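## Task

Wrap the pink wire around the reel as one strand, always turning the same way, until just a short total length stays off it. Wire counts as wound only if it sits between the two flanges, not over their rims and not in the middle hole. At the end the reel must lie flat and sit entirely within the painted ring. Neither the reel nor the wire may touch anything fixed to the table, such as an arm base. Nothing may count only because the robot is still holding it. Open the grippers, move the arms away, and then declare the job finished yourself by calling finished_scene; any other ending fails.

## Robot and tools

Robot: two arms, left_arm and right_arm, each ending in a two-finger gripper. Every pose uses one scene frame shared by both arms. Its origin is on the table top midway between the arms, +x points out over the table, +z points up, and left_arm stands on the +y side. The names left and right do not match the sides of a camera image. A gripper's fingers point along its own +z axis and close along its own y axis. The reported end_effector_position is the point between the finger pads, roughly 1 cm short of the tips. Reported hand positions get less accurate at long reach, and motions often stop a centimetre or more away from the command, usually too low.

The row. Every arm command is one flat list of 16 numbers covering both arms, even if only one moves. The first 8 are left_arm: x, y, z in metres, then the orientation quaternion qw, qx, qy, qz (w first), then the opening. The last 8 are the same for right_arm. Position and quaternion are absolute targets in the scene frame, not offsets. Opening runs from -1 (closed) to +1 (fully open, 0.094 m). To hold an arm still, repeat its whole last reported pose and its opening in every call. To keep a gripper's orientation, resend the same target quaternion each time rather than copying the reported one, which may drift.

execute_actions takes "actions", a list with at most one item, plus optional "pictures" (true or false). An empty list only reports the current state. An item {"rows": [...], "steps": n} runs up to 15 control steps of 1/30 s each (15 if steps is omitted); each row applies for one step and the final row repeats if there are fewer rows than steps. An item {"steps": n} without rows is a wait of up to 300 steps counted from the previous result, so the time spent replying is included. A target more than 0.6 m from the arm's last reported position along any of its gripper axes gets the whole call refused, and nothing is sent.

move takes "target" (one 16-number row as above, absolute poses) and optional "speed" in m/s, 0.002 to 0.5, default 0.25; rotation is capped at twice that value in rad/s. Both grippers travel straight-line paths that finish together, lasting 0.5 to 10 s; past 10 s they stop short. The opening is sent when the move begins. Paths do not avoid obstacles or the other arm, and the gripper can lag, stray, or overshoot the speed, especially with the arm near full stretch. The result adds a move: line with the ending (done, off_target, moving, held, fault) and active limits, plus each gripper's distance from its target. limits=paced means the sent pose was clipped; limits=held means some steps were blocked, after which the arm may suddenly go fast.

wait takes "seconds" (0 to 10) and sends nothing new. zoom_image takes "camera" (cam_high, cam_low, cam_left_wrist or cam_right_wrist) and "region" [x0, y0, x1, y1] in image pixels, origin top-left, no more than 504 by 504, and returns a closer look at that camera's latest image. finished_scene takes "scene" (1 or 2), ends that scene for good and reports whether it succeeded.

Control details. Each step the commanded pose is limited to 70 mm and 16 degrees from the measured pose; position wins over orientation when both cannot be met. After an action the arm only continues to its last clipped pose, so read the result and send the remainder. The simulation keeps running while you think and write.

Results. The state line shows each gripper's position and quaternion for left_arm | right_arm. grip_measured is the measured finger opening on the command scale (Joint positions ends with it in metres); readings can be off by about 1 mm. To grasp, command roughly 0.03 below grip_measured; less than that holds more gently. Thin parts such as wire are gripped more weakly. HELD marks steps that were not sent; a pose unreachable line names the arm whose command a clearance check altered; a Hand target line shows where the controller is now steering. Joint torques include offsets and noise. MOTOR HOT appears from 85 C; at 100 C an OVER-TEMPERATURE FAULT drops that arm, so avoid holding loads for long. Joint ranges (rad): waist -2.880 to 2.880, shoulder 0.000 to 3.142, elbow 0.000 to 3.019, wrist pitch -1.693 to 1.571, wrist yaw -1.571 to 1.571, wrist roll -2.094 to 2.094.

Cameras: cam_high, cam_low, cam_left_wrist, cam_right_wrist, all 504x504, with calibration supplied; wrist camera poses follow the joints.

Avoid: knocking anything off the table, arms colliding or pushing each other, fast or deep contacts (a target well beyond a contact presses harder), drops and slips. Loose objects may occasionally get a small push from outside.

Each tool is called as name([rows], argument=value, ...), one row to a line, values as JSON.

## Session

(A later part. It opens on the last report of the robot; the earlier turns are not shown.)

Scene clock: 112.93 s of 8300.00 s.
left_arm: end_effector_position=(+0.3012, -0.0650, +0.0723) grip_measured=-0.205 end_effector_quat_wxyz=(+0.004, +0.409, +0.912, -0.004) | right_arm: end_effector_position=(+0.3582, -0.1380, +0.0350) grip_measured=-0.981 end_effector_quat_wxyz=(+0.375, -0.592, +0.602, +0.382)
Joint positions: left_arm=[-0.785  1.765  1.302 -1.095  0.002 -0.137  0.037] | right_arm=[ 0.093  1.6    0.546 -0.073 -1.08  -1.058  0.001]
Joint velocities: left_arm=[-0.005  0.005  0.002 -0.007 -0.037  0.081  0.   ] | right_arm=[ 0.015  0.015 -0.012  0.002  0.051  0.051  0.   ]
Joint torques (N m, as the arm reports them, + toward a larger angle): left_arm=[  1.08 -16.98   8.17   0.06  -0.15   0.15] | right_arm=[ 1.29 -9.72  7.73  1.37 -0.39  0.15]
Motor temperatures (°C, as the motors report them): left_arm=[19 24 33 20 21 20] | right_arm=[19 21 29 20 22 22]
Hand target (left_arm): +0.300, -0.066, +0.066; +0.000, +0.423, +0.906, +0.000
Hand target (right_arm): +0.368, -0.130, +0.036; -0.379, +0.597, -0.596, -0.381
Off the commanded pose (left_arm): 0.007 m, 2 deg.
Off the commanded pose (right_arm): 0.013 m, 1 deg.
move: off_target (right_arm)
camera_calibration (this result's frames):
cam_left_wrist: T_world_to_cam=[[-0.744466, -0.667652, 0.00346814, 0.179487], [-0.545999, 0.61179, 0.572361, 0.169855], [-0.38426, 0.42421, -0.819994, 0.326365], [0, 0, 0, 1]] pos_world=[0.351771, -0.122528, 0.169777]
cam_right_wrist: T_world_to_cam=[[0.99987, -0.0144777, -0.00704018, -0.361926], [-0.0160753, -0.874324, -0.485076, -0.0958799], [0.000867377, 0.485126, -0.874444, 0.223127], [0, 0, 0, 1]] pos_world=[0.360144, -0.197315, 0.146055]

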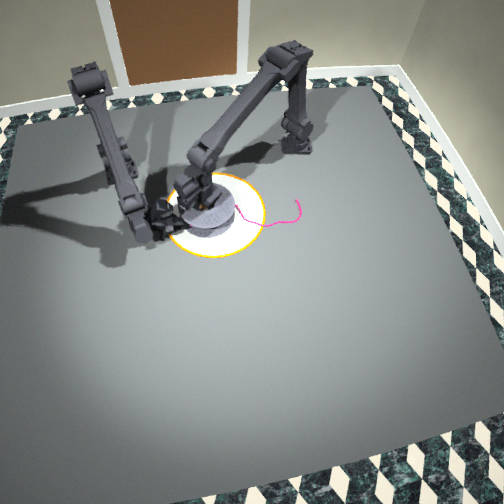

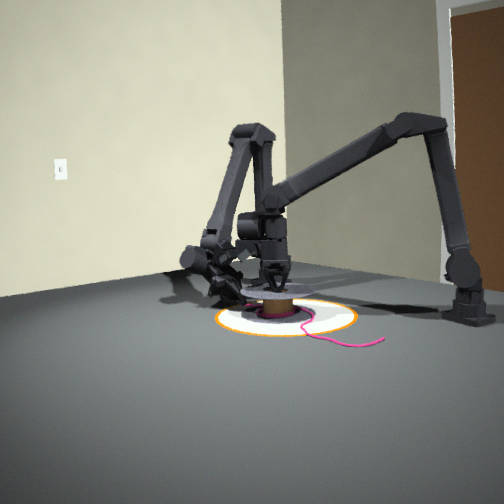

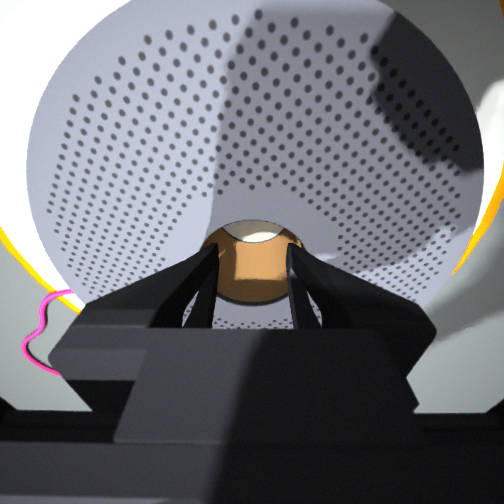

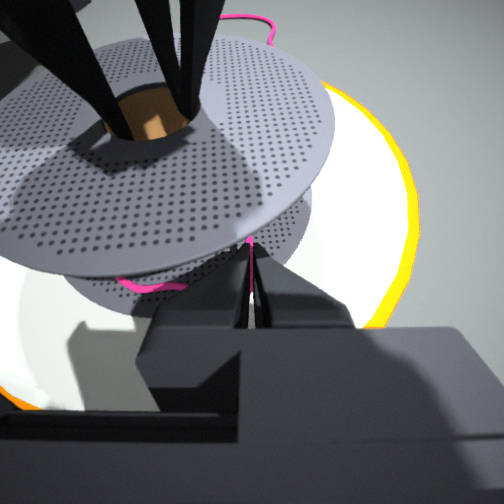

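move(target=[0.3,-0.066,0.066,0,0.423,0.906,0,-0.9,0.36,-0.138,0.035,0.38,-0.596,0.596,0.38,-1])

move(target=[0.3,-0.066,0.064,0,-0.342,0.94,0,-0.9,0.36,-0.138,0.035,0.38,-0.596,0.596,0.38,-1], speed=0.4)

move(target=[0.3,-0.066,0.064,0,-0.342,0.94,0,-0.18,0.36,-0.138,0.035,0.38,-0.596,0.596,0.38,-1])

move(target=[0.3,-0.066,0.064,0,0.044,0.999,0,-0.18,0.372,-0.12,0.035,0.38,-0.596,0.596,0.38,-1], speed=0.15)

move(target=[0.3,-0.066,0.064,0,0.044,0.999,0,-0.18,0.372,-0.12,0.035,0.38,-0.596,0.596,0.38,-0.75])

move(target=[0.3,-0.066,0.064,0,0.044,0.999,0,-0.18,0.375,-0.23,0.07,0.38,-0.596,0.596,0.38,-0.75], speed=0.1)

Scene clock: 118.53 s of 8300.00 s.
left_arm: end_effector_position=(+0.3012, -0.0650, +0.0723) grip_measured=-0.897 end_effector_quat_wxyz=(+0.004, +0.414, +0.910, -0.004) | right_arm: end_effector_position=(+0.3580, -0.1379, +0.0352) grip_measured=-0.981 end_effector_quat_wxyz=(+0.376, -0.593, +0.600, +0.382)
Joint positions: left_arm=[-0.785  1.765  1.302 -1.095  0.002 -0.126  0.005] | right_arm=[ 0.093  1.6    0.546 -0.073 -1.081 -1.063  0.001]
Joint velocities: left_arm=[-0.005 -0.015  0.012 -0.022  0.037  0.022 -0.   ] | right_arm=[-0.015 -0.015 -0.027  0.002 -0.11   0.007 -0.   ]
Joint torques (N m, as the arm reports them, + toward a larger angle): left_arm=[  1.06 -17.     8.18   0.08  -0.15   0.06] | right_arm=[ -0.26 -10.92   5.6    0.88  -0.59  -0.06]
Motor temperatures (°C, as the motors report them): left_arm=[19 24 33 20 21 20] | right_arm=[19 21 29 20 22 22]
Hand target (left_arm): +0.300, -0.066, +0.066; -0.000, +0.423, +0.906, +0.000
Hand target (right_arm): +0.360, -0.138, +0.035; -0.380, +0.596, -0.596, -0.380
Off the commanded pose (left_arm): 0.007 m, 1 deg.
Off the commanded pose (right_arm): 0.002 m, 1 deg.
After step 90, 1.90 s passed at rest.
move: done
camera_calibration (this result's frames):
cam_left_wrist: T_world_to_cam=[[-0.751303, -0.659949, 0.00334913, 0.182056], [-0.539736, 0.617353, 0.572329, 0.168332], [-0.379775, 0.428184, -0.820018, 0.325274], [0, 0, 0, 1]] pos_world=[0.351165, -0.12305, 0.16978]
cam_right_wrist: T_world_to_cam=[[0.999921, -0.0120303, -0.003571, -0.361601], [-0.0122485, -0.873704, -0.486304, -0.0969363], [0.00273038, 0.486309, -0.873783, 0.222735], [0, 0, 0, 1]] pos_world=[0.359777, -0.197362, 0.14619]

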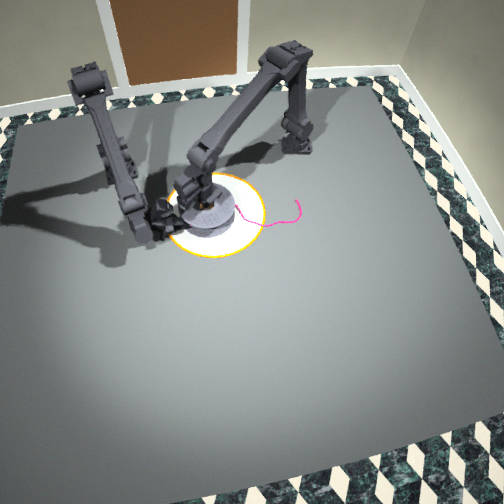

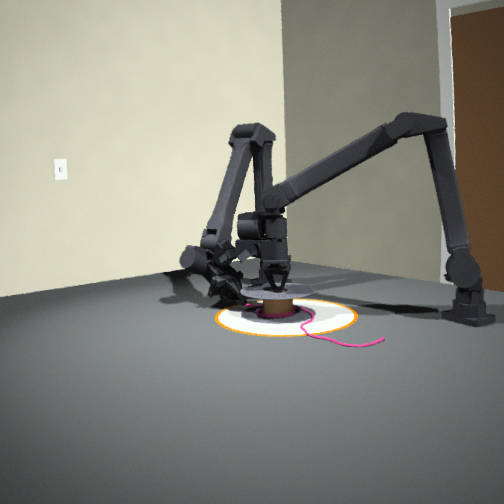

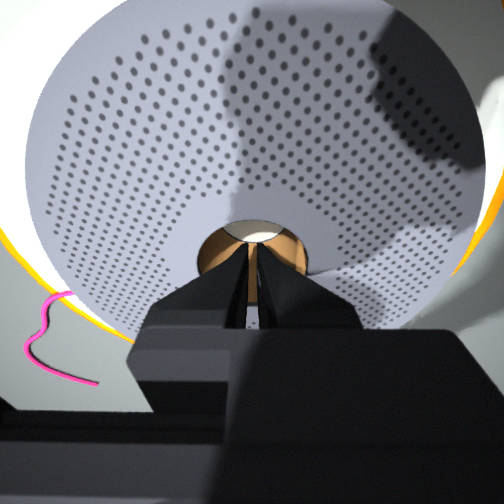

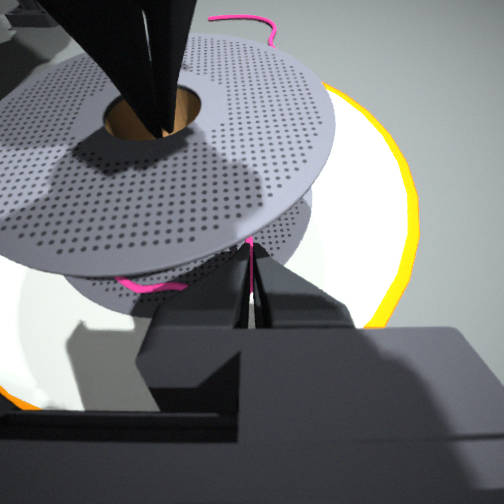

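Scene clock: 121.13 s of 8300.00 s.
left_arm: end_effector_position=(+0.3012, -0.0650, +0.0723) grip_measured=-0.897 end_effector_quat_wxyz=(+0.000, -0.335, +0.942, -0.006) | right_arm: end_effector_position=(+0.3580, -0.1379, +0.0353) grip_measured=-0.981 end_effector_quat_wxyz=(+0.377, -0.594, +0.600, +0.382)
Joint positions: left_arm=[-0.785  1.765  1.302 -1.095  0.002 -1.663  0.005] | right_arm=[ 0.093  1.6    0.546 -0.073 -1.081 -1.063  0.001]
Joint velocities: left_arm=[-0.015 -0.005 -0.002 -0.012 -0.022 -0.037  0.001] | right_arm=[ 0.005 -0.015 -0.002  0.007  0.007 -0.007  0.   ]
Joint torques (N m, as the arm reports them, + toward a larger angle): left_arm=[  1.04 -16.66   7.87   0.18  -0.23  -0.27] | right_arm=[ -0.28 -10.92   5.6    0.86  -0.59  -0.07]
Motor temperatures (°C, as the motors report them): left_arm=[19 24 33 20 21 20] | right_arm=[19 21 28 20 22 22]
Hand target (left_arm): +0.300, -0.066, +0.064; +0.000, -0.342, +0.940, -0.000
Hand target (right_arm): +0.360, -0.138, +0.035; -0.380, +0.596, -0.596, -0.380
Off the commanded pose (left_arm): 0.008 m, 1 deg.
Off the commanded pose (right_arm): 0.002 m, 1 deg.
move: done
camera_calibration (this result's frames):
cam_left_wrist: T_world_to_cam=[[0.634149, -0.773129, 0.011231, -0.243235], [-0.631479, -0.509472, 0.584528, 0.121856], [-0.446194, -0.37777, -0.811296, 0.292274], [0, 0, 0, 1]] pos_world=[0.361607, -0.0155573, 0.168624]
cam_right_wrist: T_world_to_cam=[[0.999929, -0.0115413, -0.00296184, -0.361527], [-0.011524, -0.873546, -0.486605, -0.0971169], [0.00302878, 0.486605, -0.873617, 0.222697], [0, 0, 0, 1]] pos_world=[0.359707, -0.197374, 0.146223]

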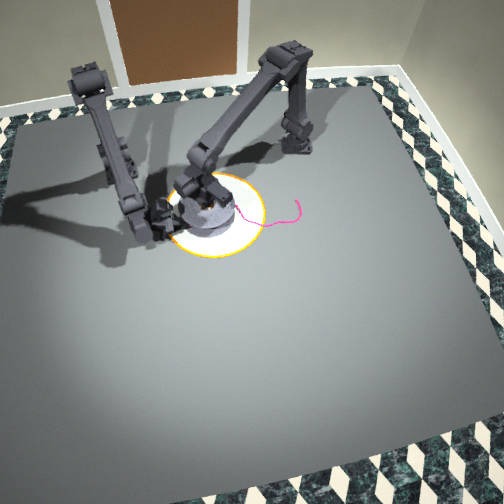

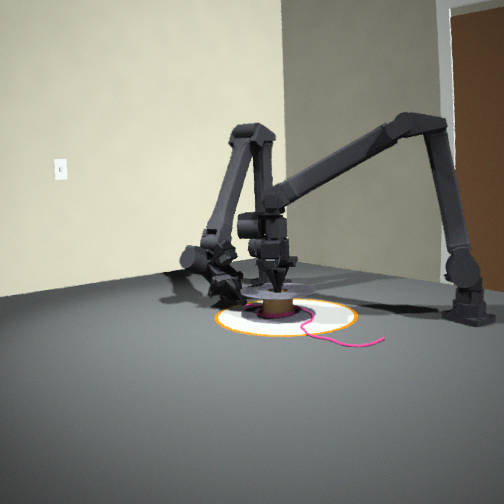

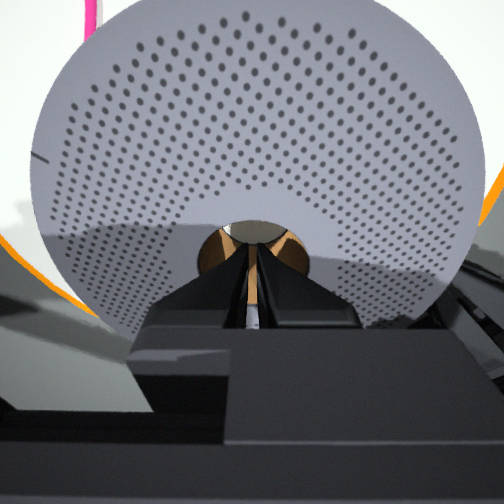

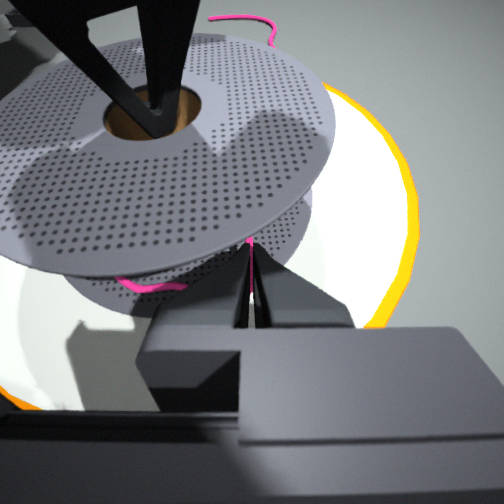

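Scene clock: 121.83 s of 8300.00 s.
left_arm: end_effector_position=(+0.3012, -0.0650, +0.0723) grip_measured=-0.193 end_effector_quat_wxyz=(+0.000, -0.335, +0.942, -0.006) | right_arm: end_effector_position=(+0.3580, -0.1379, +0.0353) grip_measured=-0.981 end_effector_quat_wxyz=(+0.377, -0.594, +0.600, +0.382)
Joint positions: left_arm=[-0.785  1.765  1.302 -1.095  0.002 -1.664  0.038] | right_arm=[ 0.093  1.6    0.546 -0.073 -1.081 -1.063  0.001]
Joint velocities: left_arm=[-0.005 -0.015 -0.007 -0.012 -0.037  0.007  0.   ] | right_arm=[-0.015  0.005 -0.007 -0.012  0.007 -0.051  0.   ]
Joint torques (N m, as the arm reports them, + toward a larger angle): left_arm=[  1.05 -16.67   7.85   0.18  -0.23  -0.3 ] | right_arm=[ -0.3  -10.92   5.6    0.87  -0.58  -0.07]
Motor temperatures (°C, as the motors report them): left_arm=[19 24 33 20 21 20] | right_arm=[19 21 28 20 22 22]
Hand target (left_arm): +0.300, -0.066, +0.064; +0.000, -0.342, +0.940, -0.000
Hand target (right_arm): +0.360, -0.138, +0.035; -0.380, +0.596, -0.596, -0.380
Off the commanded pose (left_arm): 0.008 m, 1 deg.
Off the commanded pose (right_arm): 0.002 m, 1 deg.
move: done
camera_calibration (this result's frames):
cam_left_wrist: T_world_to_cam=[[0.634444, -0.772887, 0.0112297, -0.243308], [-0.631282, -0.509711, 0.584532, 0.121781], [-0.446053, -0.377942, -0.811293, 0.29222], [0, 0, 0, 1]] pos_world=[0.361589, -0.0155341, 0.168624]
cam_right_wrist: T_world_to_cam=[[0.999929, -0.0115413, -0.00296184, -0.361527], [-0.011524, -0.873546, -0.486605, -0.0971169], [0.00302878, 0.486605, -0.873617, 0.222697], [0, 0, 0, 1]] pos_world=[0.359707, -0.197374, 0.146223]

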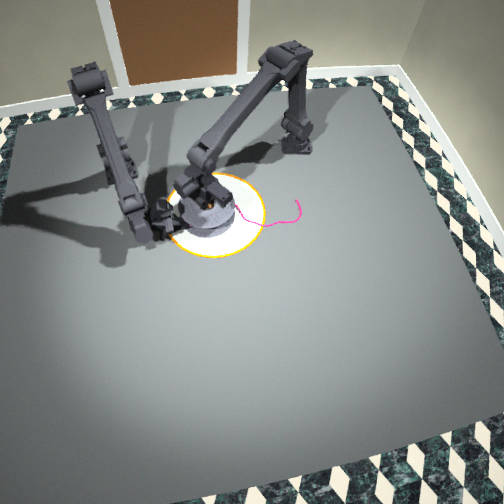

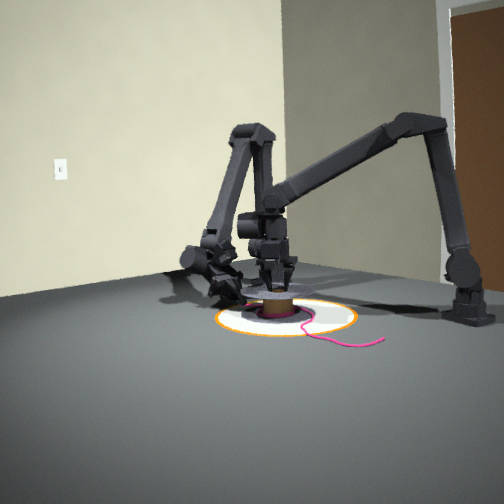

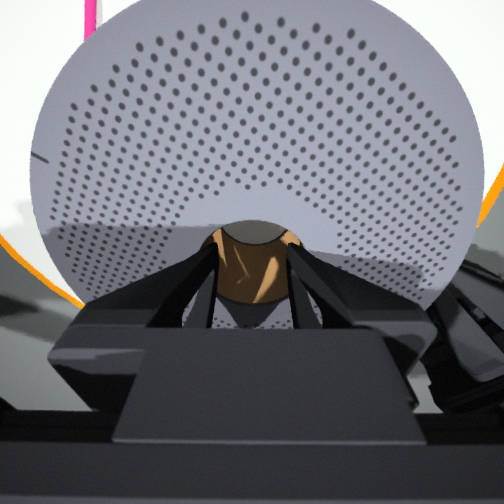

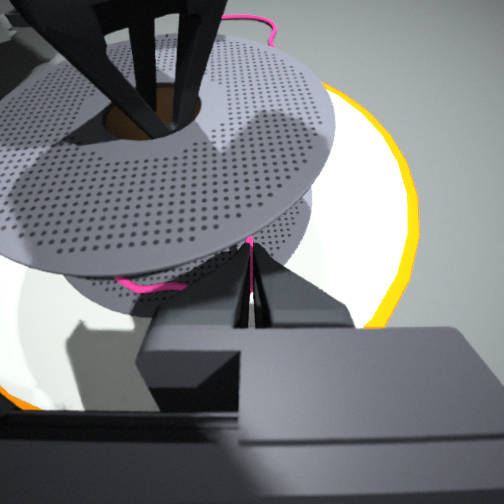

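Scene clock: 124.87 s of 8300.00 s.
left_arm: end_effector_position=(+0.3013, -0.0650, +0.0723) grip_measured=-0.193 end_effector_quat_wxyz=(+0.003, +0.029, +1.000, -0.005) | right_arm: end_effector_position=(+0.3595, -0.1298, +0.0322) grip_measured=-0.981 end_effector_quat_wxyz=(+0.373, -0.590, +0.605, +0.383)
Joint positions: left_arm=[-0.785  1.765  1.302 -1.095  0.002 -0.921  0.038] | right_arm=[ 0.117  1.613  0.546 -0.021 -1.066 -1.006  0.001]
Joint velocities: left_arm=[ 0.005 -0.005  0.002 -0.002 -0.037  0.022  0.   ] | right_arm=[ 0.015 -0.005 -0.007  0.012 -0.051 -0.037 -0.002]
Joint torques (N m, as the arm reports them, + toward a larger angle): left_arm=[  1.09 -16.78   7.92   0.26  -0.19   0.15] | right_arm=[ 1.42 -9.93  8.3   1.44 -0.4   0.15]
Motor temperatures (°C, as the motors report them): left_arm=[19 24 33 20 21 20] | right_arm=[19 21 28 20 22 22]
Hand target (left_arm): +0.300, -0.066, +0.064; -0.000, +0.044, +0.999, -0.000
Hand target (right_arm): +0.372, -0.121, +0.035; -0.380, +0.596, -0.596, -0.380
Off the commanded pose (left_arm): 0.008 m, 2 deg.
Off the commanded pose (right_arm): 0.016 m, 1 deg.
move: off_target (right_arm)
camera_calibration (this result's frames):
cam_left_wrist: T_world_to_cam=[[-0.0557853, -0.99839, 0.0102344, -0.049921], [-0.815041, 0.0514565, 0.577113, 0.214187], [-0.576711, 0.023853, -0.8166, 0.358107], [0, 0, 0, 1]] pos_world=[0.37831, -0.0694038, 0.169331]
cam_right_wrist: T_world_to_cam=[[0.999725, -0.0185434, -0.0143378, -0.363347], [-0.0231617, -0.875459, -0.482737, -0.087705], [-0.00360064, 0.482936, -0.875648, 0.218047], [0, 0, 0, 1]] pos_world=[0.362001, -0.188822, 0.143384]

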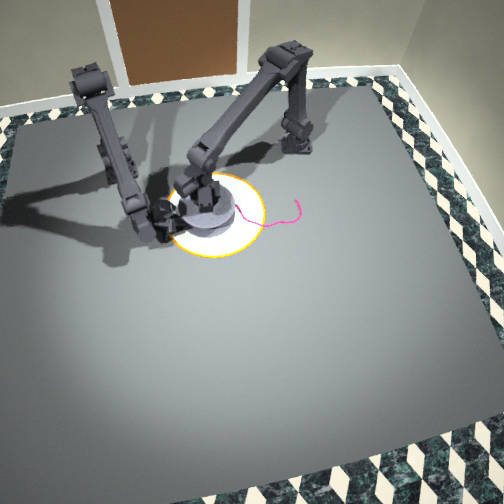

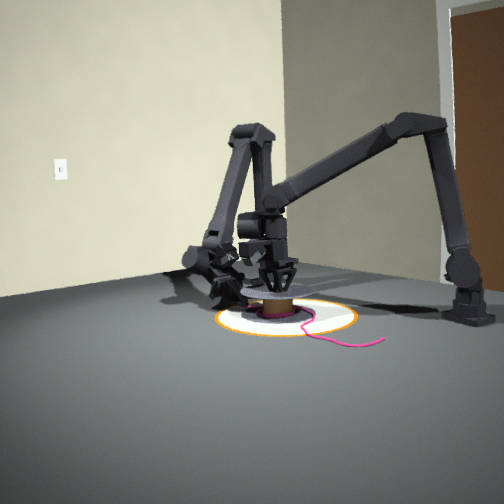

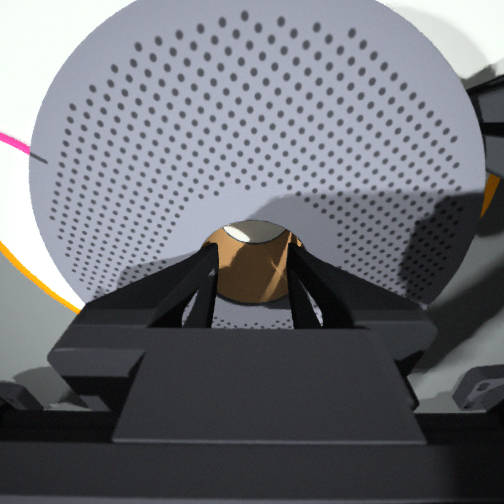

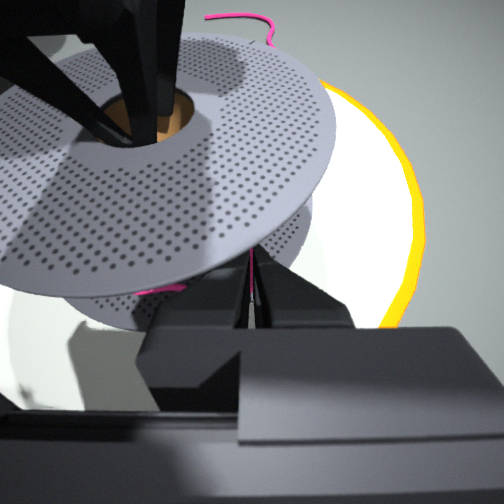

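Scene clock: 125.57 s of 8300.00 s.
left_arm: end_effector_position=(+0.3012, -0.0649, +0.0727) grip_measured=-0.192 end_effector_quat_wxyz=(+0.003, +0.033, +0.999, -0.006) | right_arm: end_effector_position=(+0.3604, -0.1303, +0.0311) grip_measured=-0.752 end_effector_quat_wxyz=(+0.373, -0.591, +0.607, +0.379)
Joint positions: left_arm=[-0.785  1.765  1.302 -1.096  0.002 -0.914  0.038] | right_arm=[ 0.117  1.614  0.546 -0.019 -1.058 -1.006  0.012]
Joint velocities: left_arm=[ 0.015 -0.015 -0.002  0.002 -0.081 -0.051  0.   ] | right_arm=[-0.005  0.005 -0.007 -0.002 -0.051  0.066 -0.002]
Joint torques (N m, as the arm reports them, + toward a larger angle): left_arm=[  1.13 -16.68   7.93   0.27  -0.21   0.09] | right_arm=[ 1.53 -9.98  8.25  1.4  -0.7   0.16]
Motor temperatures (°C, as the motors report them): left_arm=[19 24 33 20 21 20] | right_arm=[19 21 28 20 22 22]
Hand target (left_arm): +0.300, -0.066, +0.064; -0.000, +0.044, +0.999, +0.000
Hand target (right_arm): +0.371, -0.120, +0.035; -0.380, +0.597, -0.596, -0.380
Off the commanded pose (left_arm): 0.009 m, 1 deg.
Off the commanded pose (right_arm): 0.016 m, 2 deg.
move: off_target (right_arm)
camera_calibration (this result's frames):
cam_left_wrist: T_world_to_cam=[[-0.0622602, -0.998005, 0.0104291, -0.047889], [-0.814549, 0.0568481, 0.577303, 0.214048], [-0.576744, 0.027448, -0.816463, 0.358561], [0, 0, 0, 1]] pos_world=[0.378169, -0.0698035, 0.169681]
cam_right_wrist: T_world_to_cam=[[0.999677, -0.0227321, -0.0113292, -0.364964], [-0.0253832, -0.87852, -0.477032, -0.088495], [0.000891027, 0.477165, -0.878813, 0.215112], [0, 0, 0, 1]] pos_world=[0.362408, -0.188685, 0.142694]

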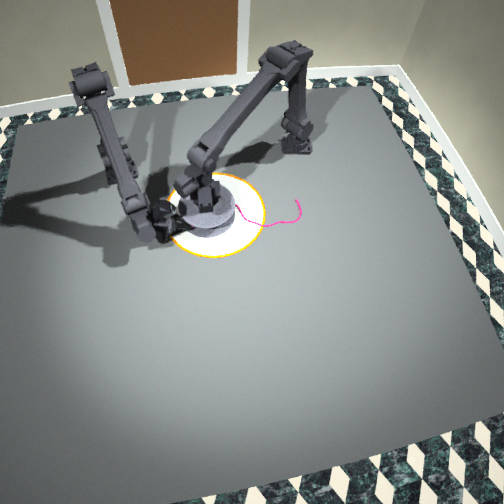

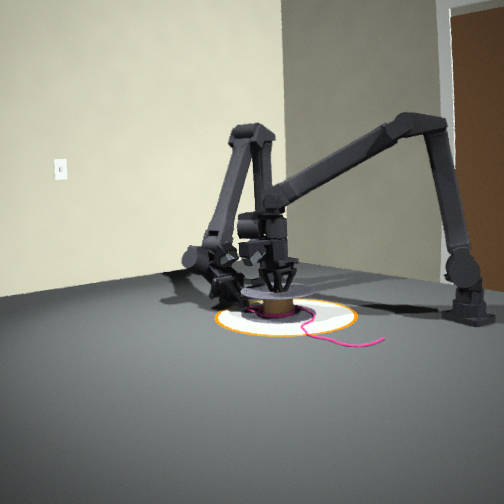

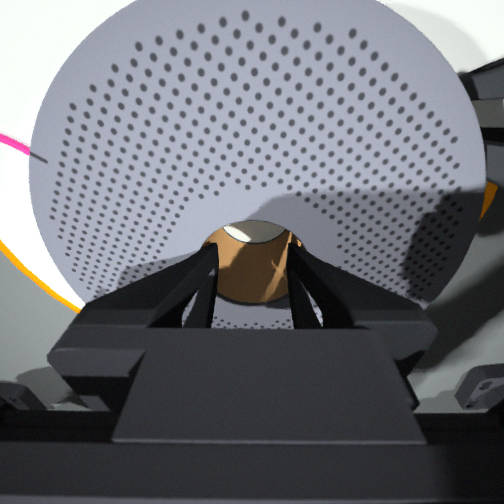

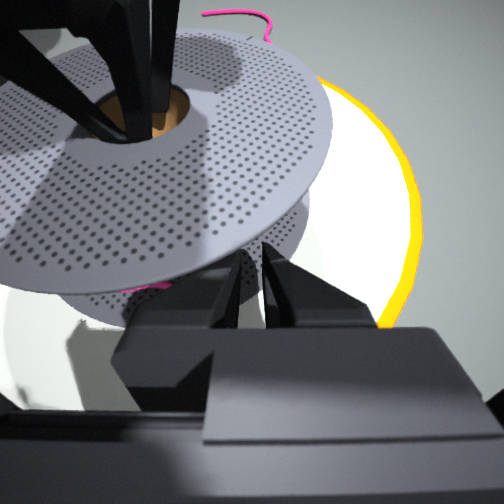

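Scene clock: 127.30 s of 8300.00 s.
left_arm: end_effector_position=(+0.3012, -0.0649, +0.0727) grip_measured=-0.192 end_effector_quat_wxyz=(+0.003, +0.033, +0.999, -0.006) | right_arm: end_effector_position=(+0.3582, -0.2263, +0.0633) grip_measured=-0.752 end_effector_quat_wxyz=(+0.371, -0.590, +0.602, +0.389)
Joint positions: left_arm=[-0.785  1.765  1.302 -1.096  0.002 -0.914  0.038] | right_arm=[-0.186  1.57   0.666 -0.804 -1.131 -1.689  0.012]
Joint velocities: left_arm=[-0.005 -0.015 -0.002  0.022  0.007  0.051  0.001] | right_arm=[ 0.005 -0.005 -0.002  0.007  0.051 -0.081  0.001]
Joint torques (N m, as the arm reports them, + toward a larger angle): left_arm=[  1.09 -16.68   7.93   0.29  -0.2    0.09] | right_arm=[ -1.05 -10.86   9.    -0.66  -0.66  -0.07]
Motor temperatures (°C, as the motors report them): left_arm=[19 24 33 20 21 20] | right_arm=[19 21 28 20 22 22]
Hand target (left_arm): +0.300, -0.066, +0.064; +0.000, +0.044, +0.999, +0.000
Hand target (right_arm): +0.374, -0.230, +0.071; -0.383, +0.595, -0.597, -0.378
Off the commanded pose (left_arm): 0.009 m, 1 deg.
Off the commanded pose (right_arm): 0.018 m, 2 deg.
move: off_target (right_arm)
camera_calibration (this result's frames):
cam_left_wrist: T_world_to_cam=[[-0.062641, -0.997982, 0.010427, -0.0477727], [-0.814529, 0.0571578, 0.5773, 0.214063], [-0.57673, 0.0276695, -0.816466, 0.358572], [0, 0, 0, 1]] pos_world=[0.378167, -0.0698331, 0.169681]
cam_right_wrist: T_world_to_cam=[[0.999728, -0.00932027, -0.021384, -0.360951], [-0.0185811, -0.872393, -0.488452, -0.157775], [-0.0141028, 0.488716, -0.872329, 0.296743], [0, 0, 0, 1]] pos_world=[0.362106, -0.28603, 0.174073]

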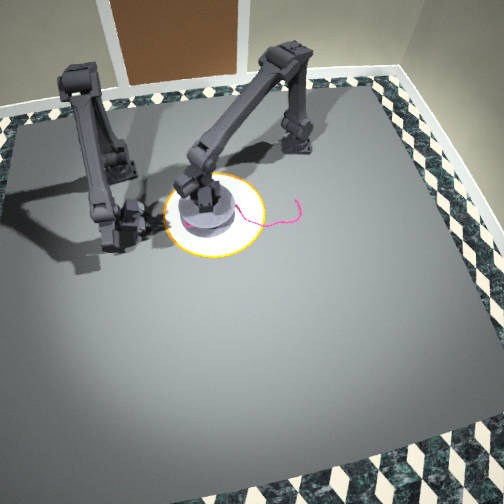

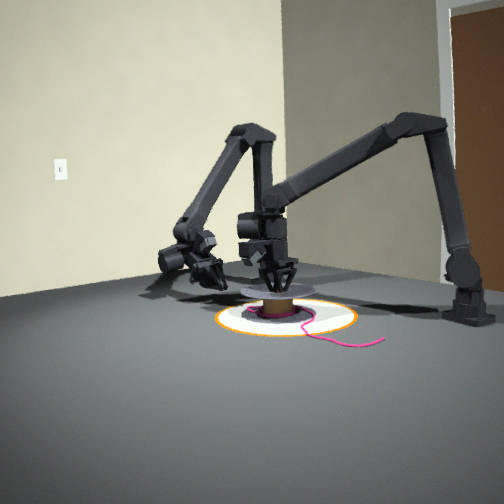

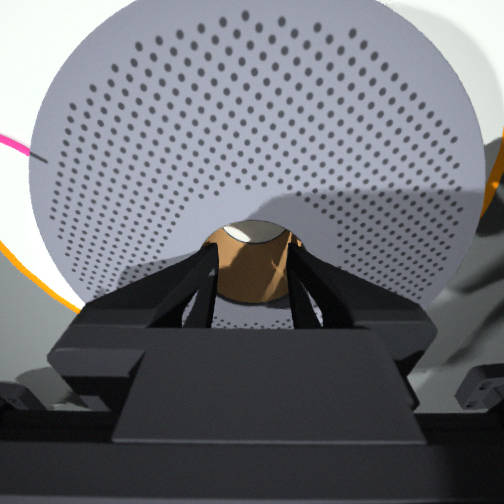

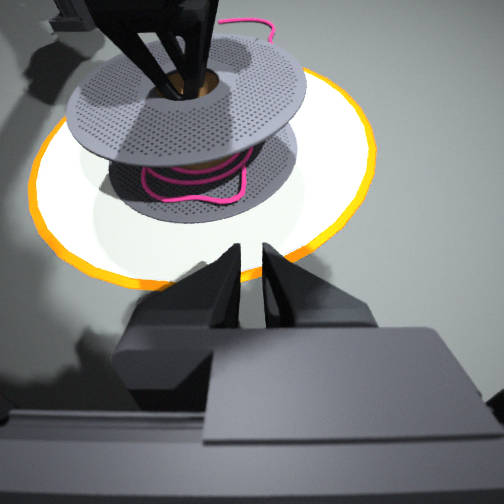

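execute_actions(actions=[])

Scene clock: 137.63 s of 8300.00 s.
left_arm: end_effector_position=(+0.3012, -0.0649, +0.0727) grip_measured=-0.192 end_effector_quat_wxyz=(+0.003, +0.033, +0.999, -0.006) | right_arm: end_effector_position=(+0.3582, -0.2263, +0.0633) grip_measured=-0.752 end_effector_quat_wxyz=(+0.372, -0.591, +0.601, +0.388)
Joint positions: left_arm=[-0.785  1.765  1.302 -1.096  0.002 -0.914  0.038] | right_arm=[-0.186  1.57   0.666 -0.804 -1.131 -1.692  0.012]
Joint velocities: left_arm=[-0.005 -0.005 -0.007 -0.002 -0.007 -0.051  0.   ] | right_arm=[ 0.005  0.005 -0.012  0.002 -0.007 -0.022  0.   ]
Joint torques (N m, as the arm reports them, + toward a larger angle): left_arm=[  1.08 -16.7    7.92   0.29  -0.21   0.09] | right_arm=[ -1.1  -10.85   9.    -0.66  -0.66  -0.07]
Motor temperatures (°C, as the motors report them): left_arm=[19 24 33 20 21 20] | right_arm=[19 21 29 20 23 22]
Hand target (left_arm): +0.300, -0.066, +0.064; +0.000, +0.044, +0.999, +0.000
Hand target (right_arm): +0.374, -0.230, +0.071; -0.383, +0.595, -0.597, -0.378
Off the commanded pose (left_arm): 0.009 m, 1 deg.
Off the commanded pose (right_arm): 0.018 m, 2 deg.
Steps of this call (steps 1 to 90: nothing new was sent; then 7.33 s passed at rest). Readings (end_effector_position):
1: left_arm (+0.3012, -0.0649, +0.0727) | right_arm (+0.3582, -0.2263, +0.0633)
2: left_arm (+0.3012, -0.0649, +0.0727) | right_arm (+0.3582, -0.2263, +0.0633)
4: left_arm (+0.3012, -0.0649, +0.0727) | right_arm (+0.3582, -0.2263, +0.0633)
8: left_arm (+0.3012, -0.0649, +0.0727) | right_arm (+0.3582, -0.2263, +0.0633)
90: the state above
camera_calibration (this result's frames):
cam_left_wrist: T_world_to_cam=[[-0.062641, -0.997982, 0.010427, -0.0477727], [-0.814529, 0.0571578, 0.5773, 0.214063], [-0.57673, 0.0276695, -0.816466, 0.358572], [0, 0, 0, 1]] pos_world=[0.378167, -0.0698331, 0.169681]
cam_right_wrist: T_world_to_cam=[[0.999802, -0.00787087, -0.0182728, -0.360846], [-0.0157967, -0.872398, -0.488541, -0.158768], [-0.012096, 0.488733, -0.87235, 0.296029], [0, 0, 0, 1]] pos_world=[0.361848, -0.286029, 0.174083]

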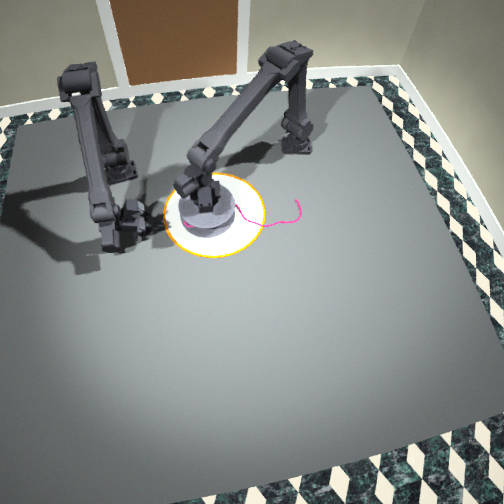

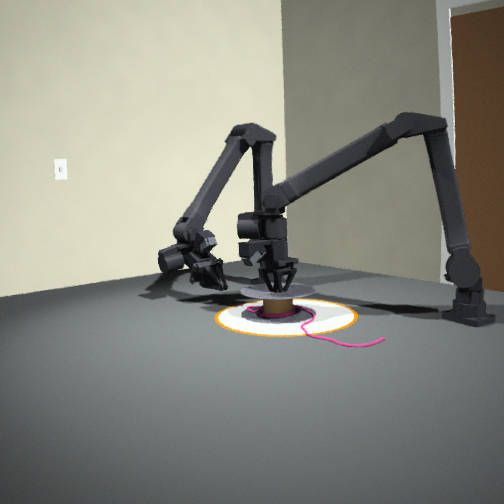

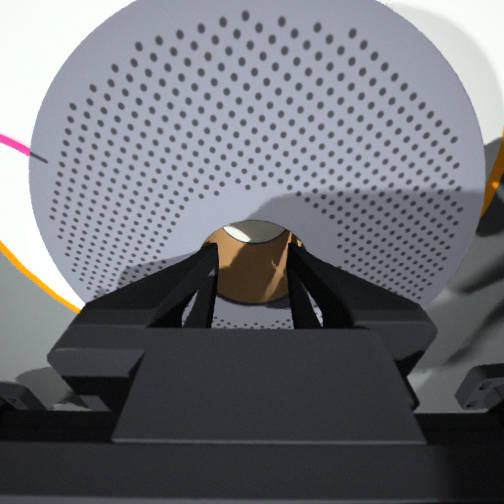

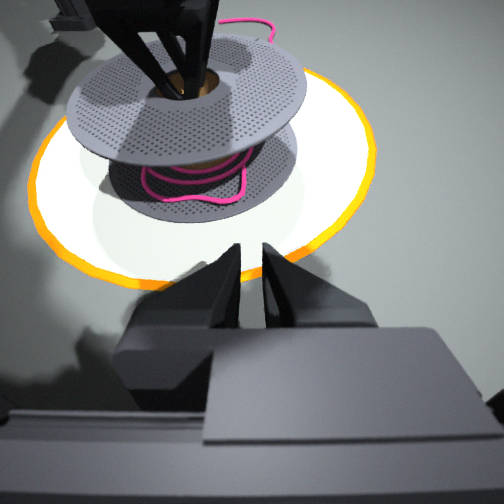

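move(target=[0.3,-0.066,0.064,0,0.676,0.737,0,-0.18, 0.36,-0.33,0.12,0.38,-0.596,0.596,0.38,-0.3], speed=0.3)

move(target=[0.3,-0.066,0.064,0,0.966,0.259,0,-0.18, 0.36,-0.33,0.12,0.38,-0.596,0.596,0.38,-0.3], speed=0.3)

Scene clock: 144.43 s of 8300.00 s.
left_arm: end_effector_position=(+0.3017, -0.0645, +0.0727) grip_measured=-0.190 end_effector_quat_wxyz=(+0.006, +0.666, +0.746, -0.001) | right_arm: end_effector_position=(+0.3461, -0.3201, +0.1072) grip_measured=-0.302 end_effector_quat_wxyz=(+0.357, -0.572, +0.638, +0.371)
Joint positions: left_arm=[-0.785  1.765  1.302 -1.096 -0.002  0.477  0.038] | right_arm=[-0.478  1.522  0.773 -1.341 -1.    -2.095  0.033]
Joint velocities: left_arm=[-0.005 -0.005 -0.012 -0.002 -0.037 -0.051 -0.001] | right_arm=[-0.005 -0.005 -0.002 -0.002  0.022 -0.022 -0.   ]
Joint torques (N m, as the arm reports them, + toward a larger angle): left_arm=[  1.05 -16.72   7.94   0.31   0.04   0.11] | right_arm=[ -1.35 -12.29   9.55  -1.44  -0.35  -0.07]
Motor temperatures (°C, as the motors report them): left_arm=[19 24 33 20 21 20] | right_arm=[19 21 29 20 23 22]
Hand target (left_arm): +0.300, -0.066, +0.064; +0.000, +0.676, +0.737, -0.000
Hand target (right_arm): +0.359, -0.329, +0.120; +0.368, -0.581, +0.635, +0.352
Off the commanded pose (left_arm): 0.009 m, 2 deg.
Off the commanded pose (right_arm): 0.021 m, 6 deg.
joint sent to its limit (right arm) — the command would take joint 6 (wrist roll) past its lower limit, so that joint was sent only as far as its limit.
After step 90, 0.83 s passed at rest.
move: off_target (right_arm)
camera_calibration (this result's frames):
cam_left_wrist: T_world_to_cam=[[-0.993142, -0.116689, -0.0072918, 0.291505], [-0.0997358, 0.813009, 0.573646, 0.0478444], [-0.0610097, 0.570439, -0.819071, 0.238476], [0, 0, 0, 1]] pos_world=[0.308827, -0.140919, 0.170009]
cam_right_wrist: T_world_to_cam=[[0.995479, -0.0771087, -0.0554521, -0.365303], [-0.0936935, -0.892941, -0.440315, -0.204137], [-0.0155634, 0.44352, -0.896129, 0.36931], [0, 0, 0, 1]] pos_world=[0.350273, -0.374247, 0.220808]

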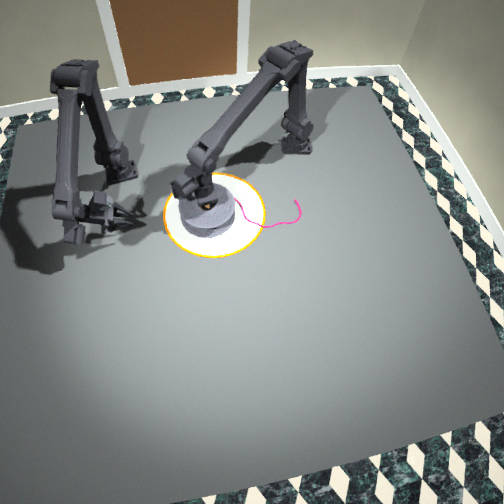

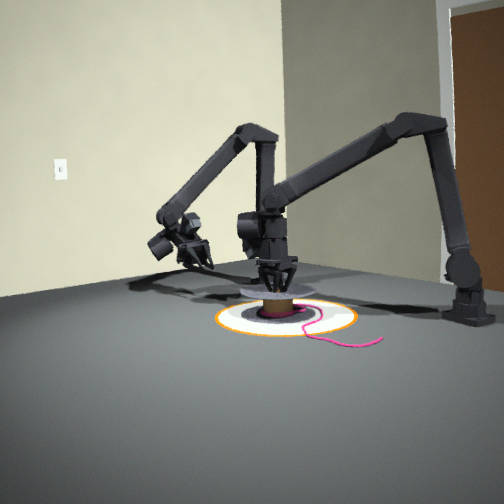

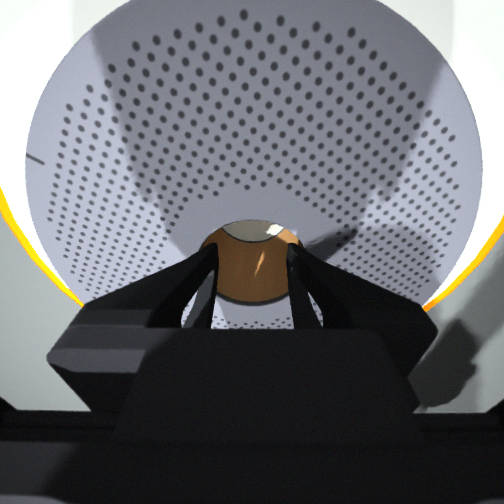

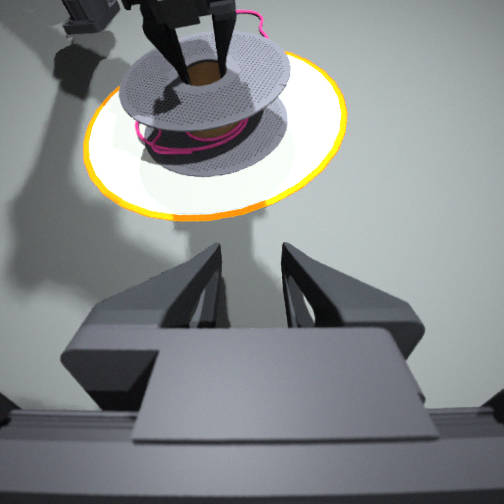

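Scene clock: 146.97 s of 8300.00 s.
left_arm: end_effector_position=(+0.3018, -0.0645, +0.0727) grip_measured=-0.188 end_effector_quat_wxyz=(+0.005, +0.962, +0.274, +0.003) | right_arm: end_effector_position=(+0.3456, -0.3200, +0.1073) grip_measured=-0.302 end_effector_quat_wxyz=(+0.356, -0.572, +0.638, +0.372)
Joint positions: left_arm=[-0.785  1.765  1.302 -1.096 -0.002  1.607  0.038] | right_arm=[-0.478  1.522  0.773 -1.344 -0.999 -2.095  0.033]
Joint velocities: left_arm=[-0.024 -0.005  0.002 -0.002 -0.051  0.037 -0.   ] | right_arm=[-0.005  0.005  0.007 -0.002  0.007  0.007 -0.001]
Joint torques (N m, as the arm reports them, + toward a larger angle): left_arm=[  1.06 -16.56   7.89   0.23   0.09   0.17] | right_arm=[ -1.3  -12.07   9.82  -1.45  -0.35  -0.07]
Motor temperatures (°C, as the motors report them): left_arm=[19 24 33 20 21 20] | right_arm=[19 21 29 20 23 22]
Hand target (left_arm): +0.300, -0.066, +0.064; -0.000, +0.966, +0.259, +0.000
Hand target (right_arm): +0.359, -0.329, +0.120; +0.367, -0.581, +0.635, +0.353
Off the commanded pose (left_arm): 0.009 m, 2 deg.
Off the commanded pose (right_arm): 0.022 m, 6 deg.
joint sent to its limit (right arm) — the command would take joint 6 (wrist roll) past its lower limit, so that joint was sent only as far as its limit.
move: off_target (right_arm)
camera_calibration (this result's frames):
cam_left_wrist: T_world_to_cam=[[-0.529905, 0.847967, -0.0123686, 0.214332], [0.684779, 0.436439, 0.583608, -0.213922], [0.500279, 0.300787, -0.811941, 0.0511779], [0, 0, 0, 1]] pos_world=[0.234461, -0.103777, 0.169051]
cam_right_wrist: T_world_to_cam=[[0.995353, -0.076715, -0.058198, -0.364388], [-0.0945596, -0.892855, -0.440305, -0.203723], [-0.0181844, 0.443762, -0.89596, 0.370346], [0, 0, 0, 1]] pos_world=[0.350165, -0.374194, 0.220908]

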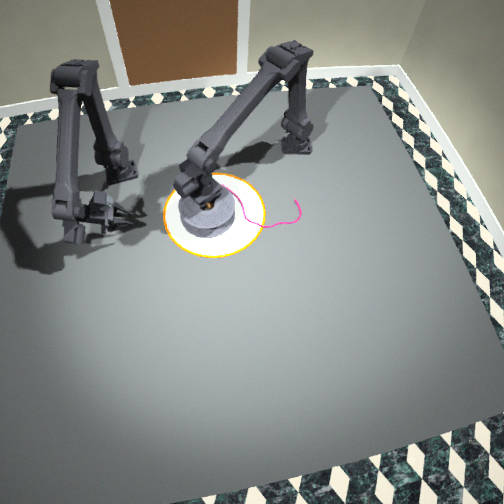

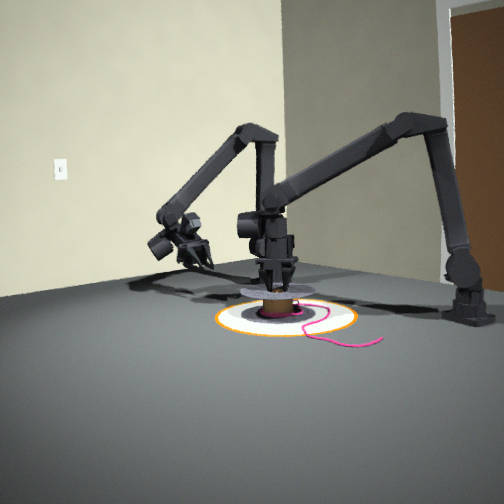

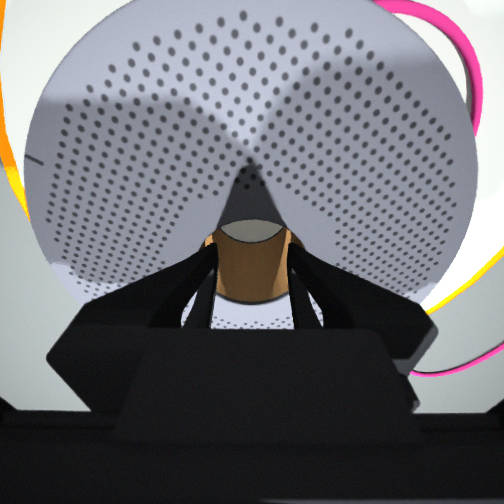

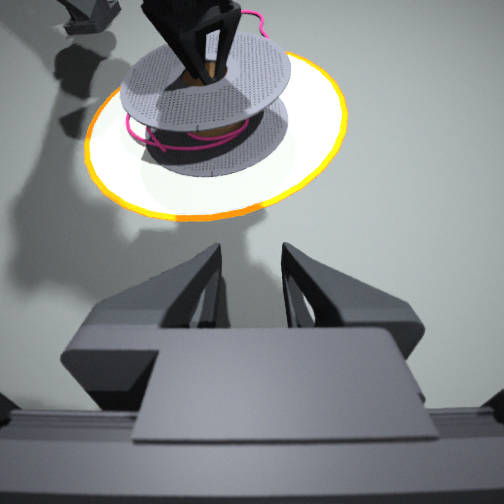

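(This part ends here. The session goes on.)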